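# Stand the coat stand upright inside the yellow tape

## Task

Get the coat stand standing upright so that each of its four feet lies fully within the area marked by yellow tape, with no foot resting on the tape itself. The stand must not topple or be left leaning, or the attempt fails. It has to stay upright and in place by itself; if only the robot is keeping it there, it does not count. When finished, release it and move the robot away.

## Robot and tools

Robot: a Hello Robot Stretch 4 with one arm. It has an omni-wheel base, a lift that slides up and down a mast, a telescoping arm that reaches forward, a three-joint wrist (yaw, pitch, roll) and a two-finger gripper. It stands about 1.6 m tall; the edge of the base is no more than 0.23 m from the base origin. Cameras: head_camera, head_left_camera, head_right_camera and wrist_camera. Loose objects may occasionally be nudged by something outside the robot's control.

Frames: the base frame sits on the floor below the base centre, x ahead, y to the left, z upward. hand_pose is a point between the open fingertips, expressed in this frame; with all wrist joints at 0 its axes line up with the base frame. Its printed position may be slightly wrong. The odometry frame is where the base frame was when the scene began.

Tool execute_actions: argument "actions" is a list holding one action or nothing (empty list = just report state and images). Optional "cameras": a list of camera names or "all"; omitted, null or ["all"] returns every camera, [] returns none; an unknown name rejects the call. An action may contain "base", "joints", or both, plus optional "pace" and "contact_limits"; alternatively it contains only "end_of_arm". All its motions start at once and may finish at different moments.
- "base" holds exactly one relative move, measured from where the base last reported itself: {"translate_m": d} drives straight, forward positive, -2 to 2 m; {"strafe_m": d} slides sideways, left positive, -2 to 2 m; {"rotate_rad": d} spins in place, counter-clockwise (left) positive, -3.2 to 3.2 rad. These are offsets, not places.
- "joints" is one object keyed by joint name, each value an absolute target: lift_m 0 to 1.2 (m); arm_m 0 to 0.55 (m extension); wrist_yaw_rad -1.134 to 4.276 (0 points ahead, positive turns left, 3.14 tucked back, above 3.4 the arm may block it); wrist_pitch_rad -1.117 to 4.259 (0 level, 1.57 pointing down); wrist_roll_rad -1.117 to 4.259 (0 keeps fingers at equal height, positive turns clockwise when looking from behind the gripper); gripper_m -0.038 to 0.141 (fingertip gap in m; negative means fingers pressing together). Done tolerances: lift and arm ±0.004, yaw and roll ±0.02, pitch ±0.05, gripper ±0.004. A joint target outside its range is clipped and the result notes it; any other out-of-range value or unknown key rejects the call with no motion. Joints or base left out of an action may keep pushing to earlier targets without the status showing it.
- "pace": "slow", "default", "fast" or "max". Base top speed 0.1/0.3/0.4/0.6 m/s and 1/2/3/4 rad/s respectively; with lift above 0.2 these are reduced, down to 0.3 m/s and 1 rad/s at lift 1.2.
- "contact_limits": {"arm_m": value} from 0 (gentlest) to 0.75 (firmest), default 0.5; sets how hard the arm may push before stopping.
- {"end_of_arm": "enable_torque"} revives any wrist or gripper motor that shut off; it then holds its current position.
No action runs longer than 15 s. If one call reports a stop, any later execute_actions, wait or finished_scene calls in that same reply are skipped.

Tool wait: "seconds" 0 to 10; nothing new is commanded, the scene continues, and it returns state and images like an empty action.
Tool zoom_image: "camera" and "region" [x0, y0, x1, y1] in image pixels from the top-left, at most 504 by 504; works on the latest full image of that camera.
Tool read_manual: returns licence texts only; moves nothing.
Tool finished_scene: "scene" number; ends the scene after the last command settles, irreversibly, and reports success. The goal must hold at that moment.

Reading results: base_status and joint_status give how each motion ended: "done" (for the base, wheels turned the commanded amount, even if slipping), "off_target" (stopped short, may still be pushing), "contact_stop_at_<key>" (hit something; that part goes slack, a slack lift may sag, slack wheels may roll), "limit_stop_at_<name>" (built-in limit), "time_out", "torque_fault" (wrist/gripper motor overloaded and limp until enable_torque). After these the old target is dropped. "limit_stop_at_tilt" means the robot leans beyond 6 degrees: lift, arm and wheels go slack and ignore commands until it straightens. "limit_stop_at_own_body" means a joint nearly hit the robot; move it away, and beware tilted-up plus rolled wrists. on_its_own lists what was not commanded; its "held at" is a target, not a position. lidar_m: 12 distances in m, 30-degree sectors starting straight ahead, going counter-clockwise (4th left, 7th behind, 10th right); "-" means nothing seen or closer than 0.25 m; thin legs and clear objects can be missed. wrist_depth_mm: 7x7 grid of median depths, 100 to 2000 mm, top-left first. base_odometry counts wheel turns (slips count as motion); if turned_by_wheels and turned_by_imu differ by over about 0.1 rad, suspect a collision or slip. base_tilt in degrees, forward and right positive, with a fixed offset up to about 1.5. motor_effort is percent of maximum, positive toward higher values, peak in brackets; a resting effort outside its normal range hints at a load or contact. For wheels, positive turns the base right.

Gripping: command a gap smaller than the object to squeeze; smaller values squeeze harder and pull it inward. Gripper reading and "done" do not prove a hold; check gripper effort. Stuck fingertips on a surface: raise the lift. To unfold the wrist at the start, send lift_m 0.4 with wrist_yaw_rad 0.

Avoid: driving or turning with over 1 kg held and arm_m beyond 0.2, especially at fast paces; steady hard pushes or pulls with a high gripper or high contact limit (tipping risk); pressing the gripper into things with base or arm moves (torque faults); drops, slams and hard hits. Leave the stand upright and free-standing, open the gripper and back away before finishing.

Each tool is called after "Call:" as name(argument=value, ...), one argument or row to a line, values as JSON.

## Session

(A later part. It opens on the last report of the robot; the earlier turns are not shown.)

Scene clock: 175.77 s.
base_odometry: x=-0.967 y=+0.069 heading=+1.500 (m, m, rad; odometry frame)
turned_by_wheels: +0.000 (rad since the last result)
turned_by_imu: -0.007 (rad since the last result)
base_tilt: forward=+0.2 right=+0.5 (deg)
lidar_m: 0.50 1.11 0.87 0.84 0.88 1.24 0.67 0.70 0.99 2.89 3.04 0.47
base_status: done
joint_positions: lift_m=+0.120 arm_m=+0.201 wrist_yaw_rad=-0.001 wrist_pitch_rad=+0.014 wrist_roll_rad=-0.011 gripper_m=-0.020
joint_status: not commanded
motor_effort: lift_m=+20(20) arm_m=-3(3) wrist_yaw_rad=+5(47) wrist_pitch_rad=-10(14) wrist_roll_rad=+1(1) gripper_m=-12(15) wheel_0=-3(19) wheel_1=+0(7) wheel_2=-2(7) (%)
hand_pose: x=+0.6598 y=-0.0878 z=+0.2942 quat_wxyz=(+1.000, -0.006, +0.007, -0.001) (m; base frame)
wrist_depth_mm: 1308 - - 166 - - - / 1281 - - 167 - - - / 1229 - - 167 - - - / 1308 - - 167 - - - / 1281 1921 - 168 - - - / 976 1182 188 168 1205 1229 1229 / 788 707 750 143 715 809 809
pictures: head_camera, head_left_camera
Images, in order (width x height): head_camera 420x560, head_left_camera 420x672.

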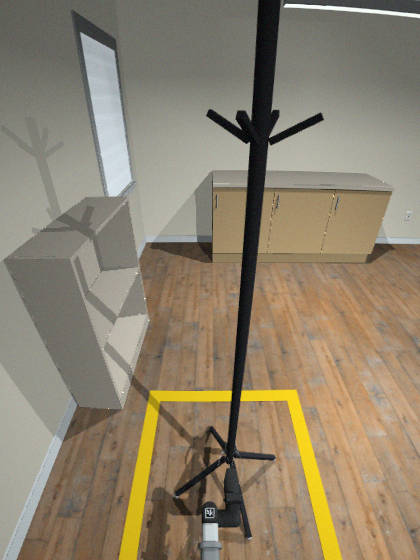

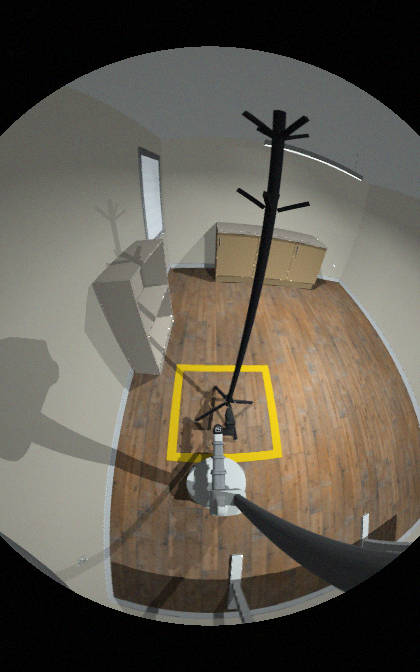

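Well inside. Release and retract.

Call:
execute_actions(
  actions=[
    {"joints":{"gripper_m":0.1}},
  ],
  cameras=[],
)

Call:
execute_actions(
  actions=[
    {"base":{"translate_m":-0.35},"joints":{"arm_m":0.0}},
  ],
  cameras=["head_camera","head_left_camera"],
)

Scene clock: 187.10 s.
base_odometry: x=-0.967 y=+0.069 heading=+1.500 (m, m, rad; odometry frame)
turned_by_wheels: +0.000 (rad since the last result)
turned_by_imu: -0.002 (rad since the last result)
base_tilt: forward=+0.2 right=+0.5 (deg)
lidar_m: 0.48 1.11 0.87 0.83 0.89 1.23 0.66 0.69 0.97 2.89 3.03 0.48
base_status: not commanded
joint_positions: lift_m=+0.120 arm_m=+0.201 wrist_yaw_rad=-0.001 wrist_pitch_rad=+0.013 wrist_roll_rad=-0.011 gripper_m=+0.100
joint_status: all done
motor_effort: lift_m=+20(20) arm_m=-3(3) wrist_yaw_rad=+2(7) wrist_pitch_rad=-8(10) wrist_roll_rad=+0(0) gripper_m=+0(7) wheel_0=-3(3) wheel_1=+0(0) wheel_2=-2(2) (%)
hand_pose: x=+0.6599 y=-0.0876 z=+0.2944 quat_wxyz=(+1.000, -0.006, +0.007, +0.000) (m; base frame)
wrist_depth_mm: 1281 - - 166 - - - / 1308 - - 167 - - - / 1229 - - 167 - - - / 1308 - - 167 - - - / 1308 1921 - 168 - - - / 991 1078 1098 168 211 1229 1229 / 788 750 788 143 820 759 820
pictures: none
No camera images: the call's "cameras" was empty. Leave "cameras" out to get every camera's image.

Scene clock: 189.77 s.
base_odometry: x=-0.992 y=-0.280 heading=+1.500 (m, m, rad; odometry frame)
turned_by_wheels: +0.000 (rad since the last result)
turned_by_imu: +0.001 (rad since the last result)
base_tilt: forward=+0.2 right=+0.5 (deg)
lidar_m: 0.79 1.19 0.89 0.85 0.88 1.16 0.31 0.33 0.44 1.38 3.04 3.12
base_status: done
joint_positions: lift_m=+0.120 arm_m=+0.002 wrist_yaw_rad=+0.000 wrist_pitch_rad=+0.013 wrist_roll_rad=-0.011 gripper_m=+0.100
joint_status: all done
joint sent to its limit — the command would take arm_m past its lower limit, so that joint was sent only as far as its limit.
motor_effort: lift_m=+20(20) arm_m=-5(5) wrist_yaw_rad=+0(2) wrist_pitch_rad=-8(9) wrist_roll_rad=+0(0) gripper_m=-1(2) wheel_0=-1(3) wheel_1=+0(4) wheel_2=-1(9) (%)
hand_pose: x=+0.4613 y=-0.0874 z=+0.2945 quat_wxyz=(+1.000, -0.006, +0.006, +0.000) (m; base frame)
wrist_depth_mm: 1078 1708 - - - - - / 1078 1808 - - - - - / 1060 1863 - - - - - / 1060 1921 - - - - - / 1078 1708 - - - - - / 1078 1078 676 1025 211 1229 1229 / 798 707 759 143 798 768 831
pictures: head_camera, head_left_camera
Images, in order (width x height): head_camera 420x560, head_left_camera 420x672.

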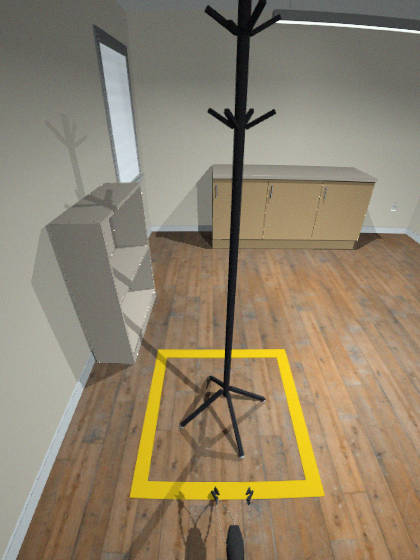

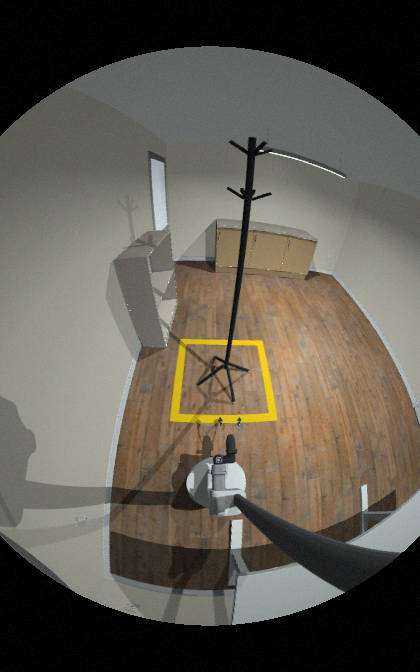

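Call:
finished_scene(
  scene=1,
)

The scene is finished: the task was done.


## Next scene

The same job, from a new start.

Call:
execute_actions(
  actions=[
    {"joints":{"lift_m":0.4,"wrist_yaw_rad":0}},
  ],
  cameras=["head_camera","head_left_camera","head_right_camera"],
)

Scene clock: 2.43 s.
base_odometry: x=+0.000 y=+0.000 heading=+0.000 (m, m, rad; odometry frame)
turned_by_wheels: +0.000 (rad since the last result)
turned_by_imu: -0.001 (rad since the last result)
base_tilt: forward=+0.1 right=+0.5 (deg)
lidar_m: 1.89 1.89 2.04 0.72 0.62 0.61 0.76 1.69 1.72 2.13 0.91 0.88
base_status: not commanded
joint_positions: lift_m=+0.400 arm_m=+0.001 wrist_yaw_rad=+0.001 wrist_pitch_rad=+0.013 wrist_roll_rad=-0.011 gripper_m=+0.057
joint_status: all done
motor_effort: lift_m=+24(24) arm_m=-1(1) wrist_yaw_rad=-1(2) wrist_pitch_rad=-8(8) wrist_roll_rad=+1(3) gripper_m=-5(2) wheel_0=+0(0) wheel_1=+0(0) wheel_2=+0(0) (%)
hand_pose: x=+0.4607 y=-0.0873 z=+0.5742 quat_wxyz=(+1.000, -0.005, +0.006, +0.000) (m; base frame)
wrist_depth_mm: 1618 1863 - - - - - / 1618 1808 - - - - - / 1661 1808 - - - - - / 1618 1808 - - - - - / 1708 1808 - - - - - / 1618 1808 200 - 202 - - / 1397 1281 1464 154 1397 1464 1499
pictures: head_camera, head_left_camera, head_right_camera
Images, in order (width x height): head_camera 420x560, head_left_camera 420x672, head_right_camera 420x672.

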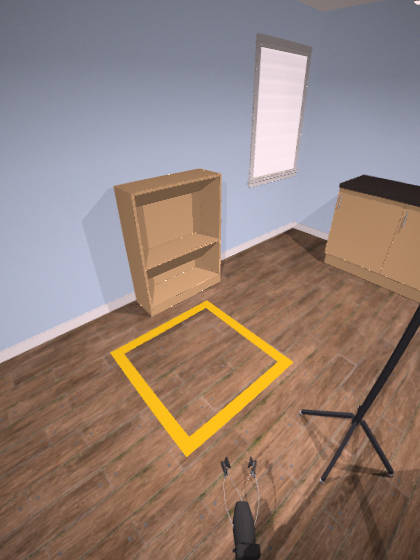

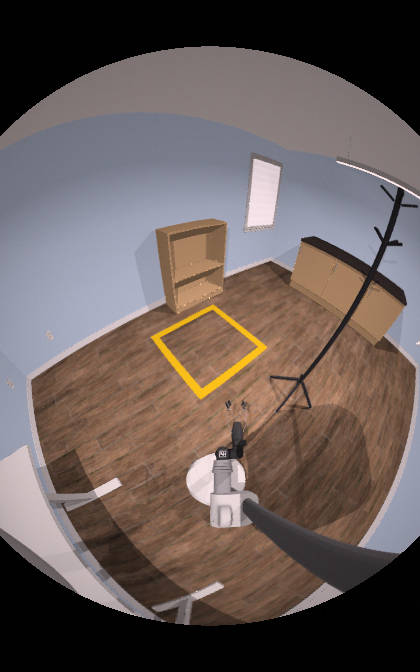

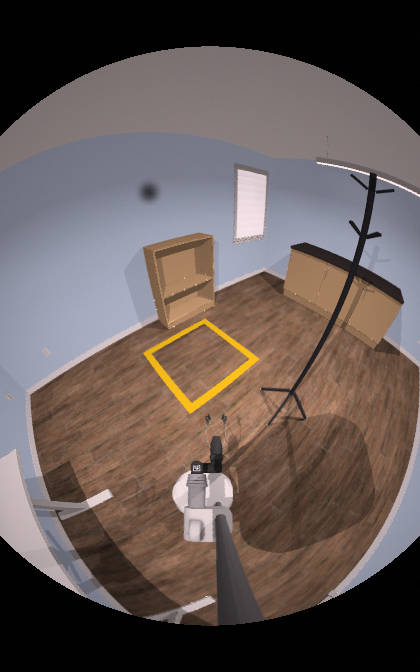

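Call:
execute_actions(
  actions=[
    {"base":{"rotate_rad":-0.6},"joints":{"lift_m":0.12,"gripper_m":0.1}},
  ],
  cameras=["head_camera","wrist_camera"],
)

Scene clock: 8.53 s.
base_odometry: x=+0.000 y=+0.000 heading=-0.600 (m, m, rad; odometry frame)
turned_by_wheels: -0.600 (rad since the last result)
turned_by_imu: -0.598 (rad since the last result)
base_tilt: forward=+0.2 right=+0.5 (deg)
lidar_m: 0.89 1.96 1.90 2.00 0.75 0.63 0.62 0.72 1.68 1.72 2.02 1.03
base_status: done
joint_positions: lift_m=+0.120 arm_m=+0.001 wrist_yaw_rad=+0.000 wrist_pitch_rad=+0.013 wrist_roll_rad=-0.011 gripper_m=+0.100
joint_status: all done
motor_effort: lift_m=+17(23) arm_m=-1(1) wrist_yaw_rad=+0(2) wrist_pitch_rad=-7(7) wrist_roll_rad=-2(2) gripper_m=+0(1) wheel_0=+1(6) wheel_1=+0(5) wheel_2=+0(7) (%)
hand_pose: x=+0.4606 y=-0.0874 z=+0.2948 quat_wxyz=(+1.000, -0.005, +0.006, +0.000) (m; base frame)
wrist_depth_mm: - - - - - - - / - - - - - - - / - - - - - - - / - - - - - - - / - - - 1983 - - - / 1182 976 1008 1118 204 1229 1281 / 778 741 809 148 820 768 842
pictures: head_camera, wrist_camera
Images, in order (width x height): head_camera 420x560, wrist_camera 616x392.

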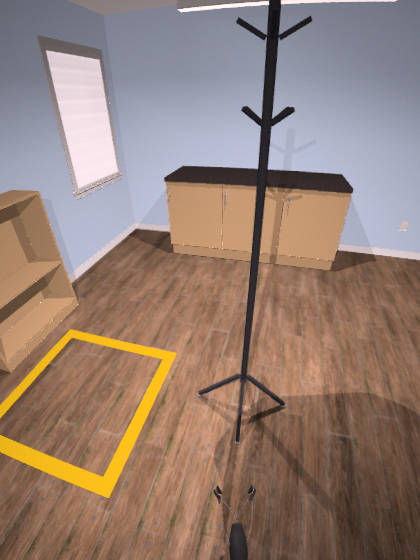

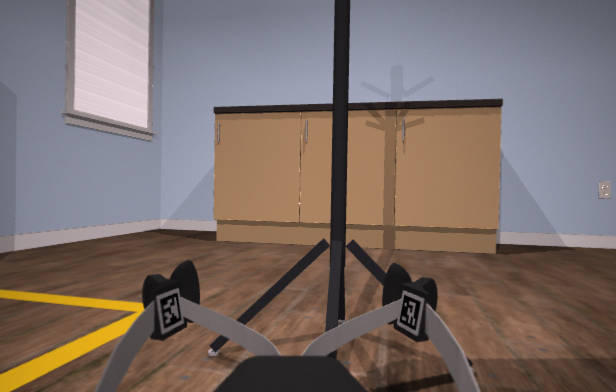

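Call:
execute_actions(
  actions=[
    {"base":{"strafe_m":-0.07},"joints":{"arm_m":0.3}},
  ],
  cameras=["wrist_camera"],
)

Scene clock: 18.97 s.
base_odometry: x=-0.040 y=-0.058 heading=-0.600 (m, m, rad; odometry frame)
turned_by_wheels: +0.000 (rad since the last result)
turned_by_imu: -0.001 (rad since the last result)
base_tilt: forward=+0.2 right=+0.4 (deg)
lidar_m: 0.85 2.05 1.94 2.08 0.75 0.64 0.63 0.74 1.63 1.64 1.92 2.66
base_status: done
joint_positions: lift_m=+0.120 arm_m=+0.299 wrist_yaw_rad=+0.000 wrist_pitch_rad=+0.013 wrist_roll_rad=-0.011 gripper_m=+0.100
joint_status: all done
motor_effort: lift_m=+17(17) arm_m=+5(4) wrist_yaw_rad=+0(1) wrist_pitch_rad=-7(8) wrist_roll_rad=-2(2) gripper_m=-3(2) wheel_0=-1(9) wheel_1=+2(6) wheel_2=+0(0) (%)
hand_pose: x=+0.7586 y=-0.0874 z=+0.2949 quat_wxyz=(+1.000, -0.005, +0.006, +0.000) (m; base frame)
wrist_depth_mm: - - - - - - - / - - - - - - - / - - - - - - - / - - - - - - - / - - - 1921 - - - / 1138 976 517 621 204 1229 1229 / 788 741 741 148 759 768 831
pictures: wrist_camera
Images, in order (width x height): wrist_camera 616x392.

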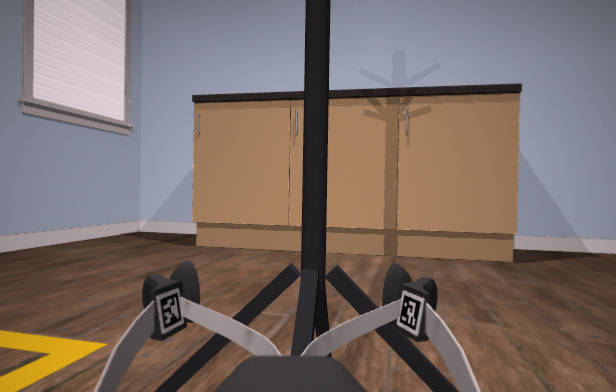

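Call:
execute_actions(
  actions=[
    {"base":{"strafe_m":-0.03}},
  ],
  cameras=[],
)

Call:
execute_actions(
  actions=[
    {"base":{"translate_m":0.25},"pace":"slow"},
  ],
  cameras=["wrist_camera"],
)

Scene clock: 26.03 s.
base_odometry: x=-0.057 y=-0.083 heading=-0.600 (m, m, rad; odometry frame)
turned_by_wheels: +0.000 (rad since the last result)
turned_by_imu: -0.001 (rad since the last result)
base_tilt: forward=+0.2 right=+0.5 (deg)
lidar_m: 0.86 2.07 1.96 2.10 0.79 0.64 0.64 0.73 1.60 1.61 1.91 2.66
base_status: done
joint_positions: lift_m=+0.120 arm_m=+0.299 wrist_yaw_rad=+0.000 wrist_pitch_rad=+0.013 wrist_roll_rad=-0.011 gripper_m=+0.100
joint_status: not commanded
motor_effort: lift_m=+17(17) arm_m=+4(4) wrist_yaw_rad=+1(2) wrist_pitch_rad=-7(7) wrist_roll_rad=+1(3) gripper_m=+0(3) wheel_0=-1(7) wheel_1=+2(10) wheel_2=+0(1) (%)
hand_pose: x=+0.7586 y=-0.0874 z=+0.2949 quat_wxyz=(+1.000, -0.005, +0.006, +0.000) (m; base frame)
wrist_depth_mm: - - - - - - - / - - - - - - - / - - - - - - - / - - - - - - - / - - - 1983 - - - / 1138 991 508 500 204 1229 1229 / 788 699 750 148 732 778 831
pictures: none
No camera images: the call's "cameras" was empty. Leave "cameras" out to get every camera's image.

Scene clock: 29.80 s.
base_odometry: x=+0.150 y=-0.224 heading=-0.600 (m, m, rad; odometry frame)
turned_by_wheels: +0.000 (rad since the last result)
turned_by_imu: -0.003 (rad since the last result)
base_tilt: forward=+0.2 right=+0.5 (deg)
lidar_m: 0.70 2.02 1.82 2.04 1.05 0.91 0.90 1.03 1.68 1.69 1.98 0.79
base_status: done
joint_positions: lift_m=+0.120 arm_m=+0.299 wrist_yaw_rad=+0.000 wrist_pitch_rad=+0.013 wrist_roll_rad=-0.011 gripper_m=+0.100
joint_status: not commanded
motor_effort: lift_m=+17(17) arm_m=+4(4) wrist_yaw_rad=+1(1) wrist_pitch_rad=-7(7) wrist_roll_rad=-1(1) gripper_m=-1(2) wheel_0=+3(5) wheel_1=+1(2) wheel_2=-3(6) (%)
hand_pose: x=+0.7586 y=-0.0874 z=+0.2949 quat_wxyz=(+1.000, -0.005, +0.006, +0.000) (m; base frame)
wrist_depth_mm: - - - - - - - / - - - 252 1921 1863 - / - - - 250 1921 1863 - / - - - 250 1921 1808 - / - - - 248 1983 1863 - / 1138 976 1008 248 204 1229 1229 / 778 750 691 148 809 768 831
pictures: wrist_camera
Images, in order (width x height): wrist_camera 616x392.

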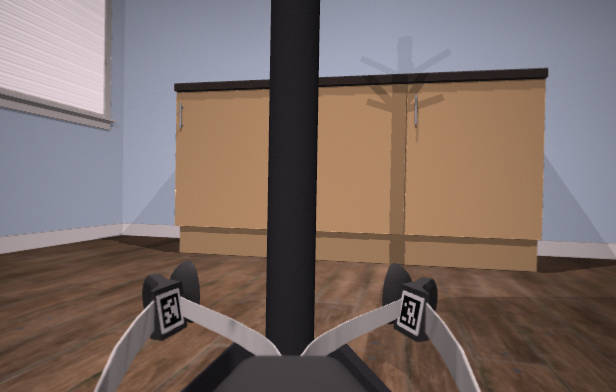

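Need ~55 mm more (target depth ~193).

Call:
execute_actions(
  actions=[
    {"joints":{"arm_m":0.355},"pace":"slow"},
  ],
  cameras=[],
)

Call:
execute_actions(
  actions=[
    {"joints":{"gripper_m":-0.02}},
  ],
  cameras=["wrist_camera","head_camera"],
)

Scene clock: 38.00 s.
base_odometry: x=+0.150 y=-0.224 heading=-0.600 (m, m, rad; odometry frame)
turned_by_wheels: +0.000 (rad since the last result)
turned_by_imu: -0.001 (rad since the last result)
base_tilt: forward=+0.2 right=+0.5 (deg)
lidar_m: 0.70 2.01 1.80 2.03 1.05 0.91 0.90 1.03 1.69 1.69 1.98 0.78
base_status: not commanded
joint_positions: lift_m=+0.120 arm_m=+0.354 wrist_yaw_rad=+0.000 wrist_pitch_rad=+0.013 wrist_roll_rad=-0.011 gripper_m=+0.100
joint_status: all done
motor_effort: lift_m=+17(17) arm_m=+4(5) wrist_yaw_rad=+1(0) wrist_pitch_rad=-8(7) wrist_roll_rad=-2(1) gripper_m=-1(4) wheel_0=+3(3) wheel_1=+1(1) wheel_2=-3(3) (%)
hand_pose: x=+0.8136 y=-0.0874 z=+0.2949 quat_wxyz=(+1.000, -0.005, +0.006, +0.000) (m; base frame)
wrist_depth_mm: - - - 191 - - - / - - - 190 1921 1756 - / - - - 190 1808 1756 - / - - - 190 1863 1756 - / - - - 190 1921 1808 - / 1160 976 1008 190 204 1229 1255 / 778 750 788 148 809 768 820
pictures: none
No camera images: the call's "cameras" was empty. Leave "cameras" out to get every camera's image.

Scene clock: 39.93 s.
base_odometry: x=+0.150 y=-0.224 heading=-0.600 (m, m, rad; odometry frame)
turned_by_wheels: +0.000 (rad since the last result)
turned_by_imu: -0.001 (rad since the last result)
base_tilt: forward=+0.2 right=+0.5 (deg)
lidar_m: 0.70 2.01 1.82 2.05 1.04 0.90 0.90 1.05 1.69 1.68 1.97 0.75
base_status: not commanded
joint_positions: lift_m=+0.120 arm_m=+0.355 wrist_yaw_rad=+0.004 wrist_pitch_rad=+0.013 wrist_roll_rad=-0.011 gripper_m=-0.020
joint_status: all done
motor_effort: lift_m=+17(17) arm_m=+1(4) wrist_yaw_rad=-10(10) wrist_pitch_rad=-9(9) wrist_roll_rad=-1(2) gripper_m=-16(16) wheel_0=+1(3) wheel_1=-1(1) wheel_2=+2(3) (%)
hand_pose: x=+0.8146 y=-0.0863 z=+0.2947 quat_wxyz=(+1.000, -0.005, +0.007, +0.002) (m; base frame)
wrist_depth_mm: - - - 175 - - - / - - - 175 1863 1808 - / - - - 176 1863 1756 - / - - - 176 1863 1808 - / - - - 176 1921 1756 - / 1138 1160 188 176 189 1229 1255 / 778 161 759 173 768 768 820
pictures: head_camera, wrist_camera
Images, in order (width x height): head_camera 420x560, wrist_camera 616x392.

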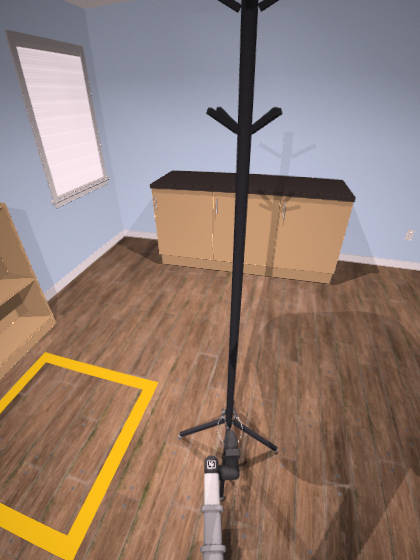

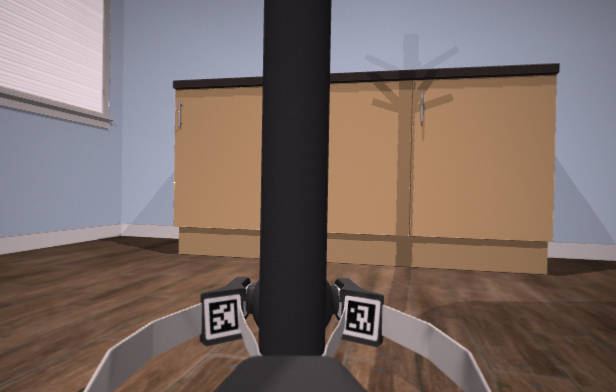

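Call:
execute_actions(
  actions=[
    {"base":{"strafe_m":0.6},"pace":"slow"},
  ],
  cameras=["head_camera","head_left_camera"],
)

Scene clock: 51.40 s.
base_odometry: x=+0.489 y=+0.271 heading=-0.602 (m, m, rad; odometry frame)
turned_by_wheels: -0.002 (rad since the last result)
turned_by_imu: -0.022 (rad since the last result)
base_tilt: forward=+0.2 right=+0.5 (deg)
lidar_m: 0.65 1.35 1.34 1.45 1.73 1.54 0.75 0.84 1.44 2.25 2.63 0.77
base_status: done
joint_positions: lift_m=+0.120 arm_m=+0.355 wrist_yaw_rad=-0.013 wrist_pitch_rad=+0.013 wrist_roll_rad=-0.011 gripper_m=-0.020
joint_status: not commanded
on_its_own: wrist_yaw_rad is at rest, and its effort (+40) is outside its rest range (-13 to +13)
motor_effort: lift_m=+17(17) arm_m=+0(1) wrist_yaw_rad=+40(42) wrist_pitch_rad=-9(9) wrist_roll_rad=+0(0) gripper_m=-12(19) wheel_0=-13(20) wheel_1=-4(3) wheel_2=-9(9) (%)
hand_pose: x=+0.8131 y=-0.0913 z=+0.2948 quat_wxyz=(+1.000, -0.005, +0.006, -0.007) (m; base frame)
wrist_depth_mm: 1708 - - 166 - - - / 1708 - - 166 - 1983 1863 / 1708 - - 167 - - 1983 / 1708 - - 167 1983 1983 1863 / 1708 - - 168 - 1921 1863 / 1160 1160 197 168 188 1229 1255 / 788 699 741 156 778 768 831
pictures: head_camera, head_left_camera
Images, in order (width x height): head_camera 420x560, head_left_camera 420x672.

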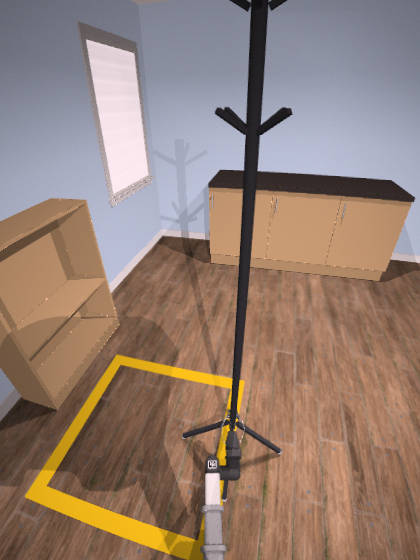

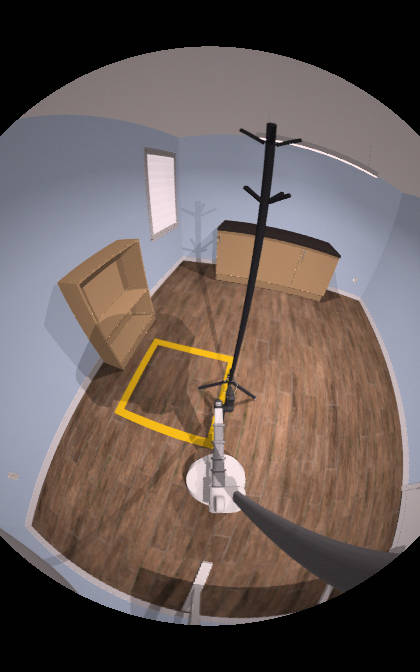

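Call:
execute_actions(
  actions=[
    {"base":{"strafe_m":0.55},"pace":"slow"},
  ],
  cameras=["head_camera","head_left_camera"],
)

Scene clock: 67.57 s.
base_odometry: x=+0.802 y=+0.723 heading=-0.604 (m, m, rad; odometry frame)
turned_by_wheels: -0.002 (rad since the last result)
turned_by_imu: -0.021 (rad since the last result)
base_tilt: forward=+0.2 right=+0.5 (deg)
lidar_m: 0.65 1.05 0.93 0.94 1.08 1.41 1.16 0.83 1.20 2.76 3.19 0.77
base_status: done
joint_positions: lift_m=+0.120 arm_m=+0.355 wrist_yaw_rad=-0.013 wrist_pitch_rad=+0.013 wrist_roll_rad=-0.011 gripper_m=-0.020
joint_status: not commanded
on_its_own: wrist_yaw_rad is at rest, and its effort (+40) is outside its rest range (-13 to +13)
motor_effort: lift_m=+17(17) arm_m=+1(0) wrist_yaw_rad=+40(41) wrist_pitch_rad=-8(10) wrist_roll_rad=-1(0) gripper_m=-11(13) wheel_0=-14(19) wheel_1=-3(2) wheel_2=-9(8) (%)
hand_pose: x=+0.8131 y=-0.0913 z=+0.2948 quat_wxyz=(+1.000, -0.005, +0.006, -0.007) (m; base frame)
wrist_depth_mm: 1025 1138 - 166 - - - / 1042 1118 - 166 - - - / 960 1118 - 166 - - 1983 / 1060 1138 - 167 - - 1983 / 1042 1138 - 168 - - - / 820 991 197 168 188 1229 1255 / 699 699 750 156 768 768 831
pictures: head_camera, head_left_camera
Images, in order (width x height): head_camera 420x560, head_left_camera 420x672.

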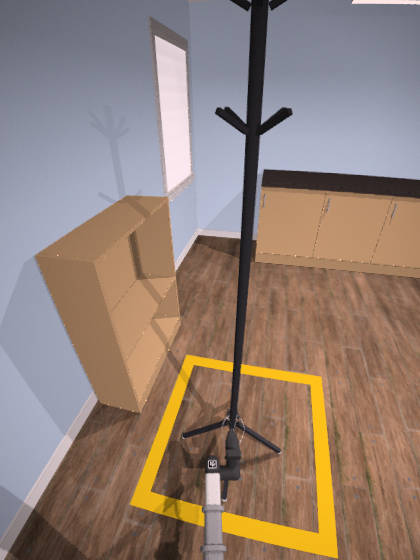

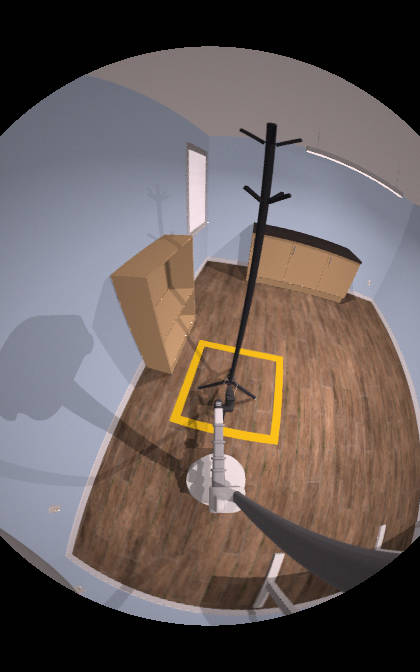

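Call:
execute_actions(
  actions=[
    {"joints":{"gripper_m":0.1}},
  ],
  cameras=[],
)

Call:
execute_actions(
  actions=[
    {"base":{"translate_m":-0.35},"joints":{"arm_m":0.0}},
  ],
  cameras=["head_camera"],
)

Scene clock: 76.70 s.
base_odometry: x=+0.802 y=+0.723 heading=-0.602 (m, m, rad; odometry frame)
turned_by_wheels: +0.001 (rad since the last result)
turned_by_imu: +0.000 (rad since the last result)
base_tilt: forward=+0.2 right=+0.5 (deg)
lidar_m: 0.66 1.03 0.94 0.93 1.08 1.38 1.18 0.81 1.18 2.80 3.21 0.76
base_status: not commanded
joint_positions: lift_m=+0.120 arm_m=+0.355 wrist_yaw_rad=-0.002 wrist_pitch_rad=+0.013 wrist_roll_rad=-0.011 gripper_m=+0.100
joint_status: all done
motor_effort: lift_m=+17(17) arm_m=+1(0) wrist_yaw_rad=+5(42) wrist_pitch_rad=-6(8) wrist_roll_rad=+0(2) gripper_m=+0(15) wheel_0=-4(14) wheel_1=+0(3) wheel_2=-4(9) (%)
hand_pose: x=+0.8141 y=-0.0880 z=+0.2948 quat_wxyz=(+1.000, -0.005, +0.006, -0.001) (m; base frame)
wrist_depth_mm: 991 1138 - 168 - - - / 1008 1160 - 168 - - 1983 / 931 1138 - 167 - - 1921 / 1008 1138 - 167 - - 1983 / 991 1160 1921 167 - - - / 820 820 1008 167 196 1229 1255 / 699 750 798 143 788 768 831
pictures: none
No camera images: the call's "cameras" was empty. Leave "cameras" out to get every camera's image.

Scene clock: 79.37 s.
base_odometry: x=+0.513 y=+0.922 heading=-0.603 (m, m, rad; odometry frame)
turned_by_wheels: +0.000 (rad since the last result)
turned_by_imu: +0.001 (rad since the last result)
base_tilt: forward=+0.2 right=+0.5 (deg)
lidar_m: 0.95 1.19 1.03 1.01 1.18 1.05 1.03 0.54 0.51 2.68 3.08 3.03
base_status: done
joint_positions: lift_m=+0.120 arm_m=+0.002 wrist_yaw_rad=+0.000 wrist_pitch_rad=+0.013 wrist_roll_rad=-0.011 gripper_m=+0.100
joint_status: all done
joint sent to its limit — the command would take arm_m past its lower limit, so that joint was sent only as far as its limit.
motor_effort: lift_m=+17(17) arm_m=-4(6) wrist_yaw_rad=+1(6) wrist_pitch_rad=-8(9) wrist_roll_rad=+0(1) gripper_m=-1(2) wheel_0=-1(7) wheel_1=+0(2) wheel_2=-2(11) (%)
hand_pose: x=+0.4612 y=-0.0875 z=+0.2948 quat_wxyz=(+1.000, -0.005, +0.006, +0.000) (m; base frame)
wrist_depth_mm: 1078 1537 - - - - - / 1098 1618 1921 - - - - / 1098 1576 1921 - - - - / 1098 1618 1921 - - - - / 1098 1499 1863 1921 - - - / 1078 991 917 1098 203 1205 1281 / 788 750 798 148 820 778 831
pictures: head_camera
Images, in order (width x height): head_camera 420x560.

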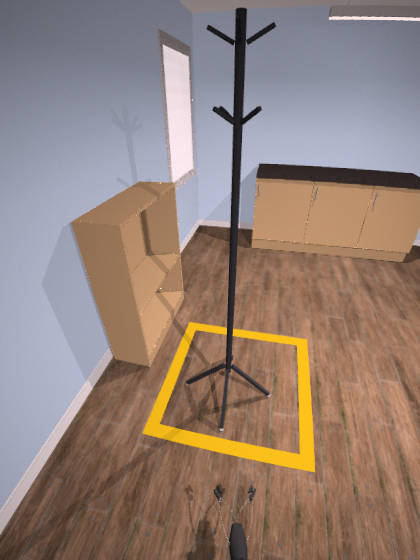

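Call:
finished_scene(
  scene=2,
)

The scene is finished: the task was done.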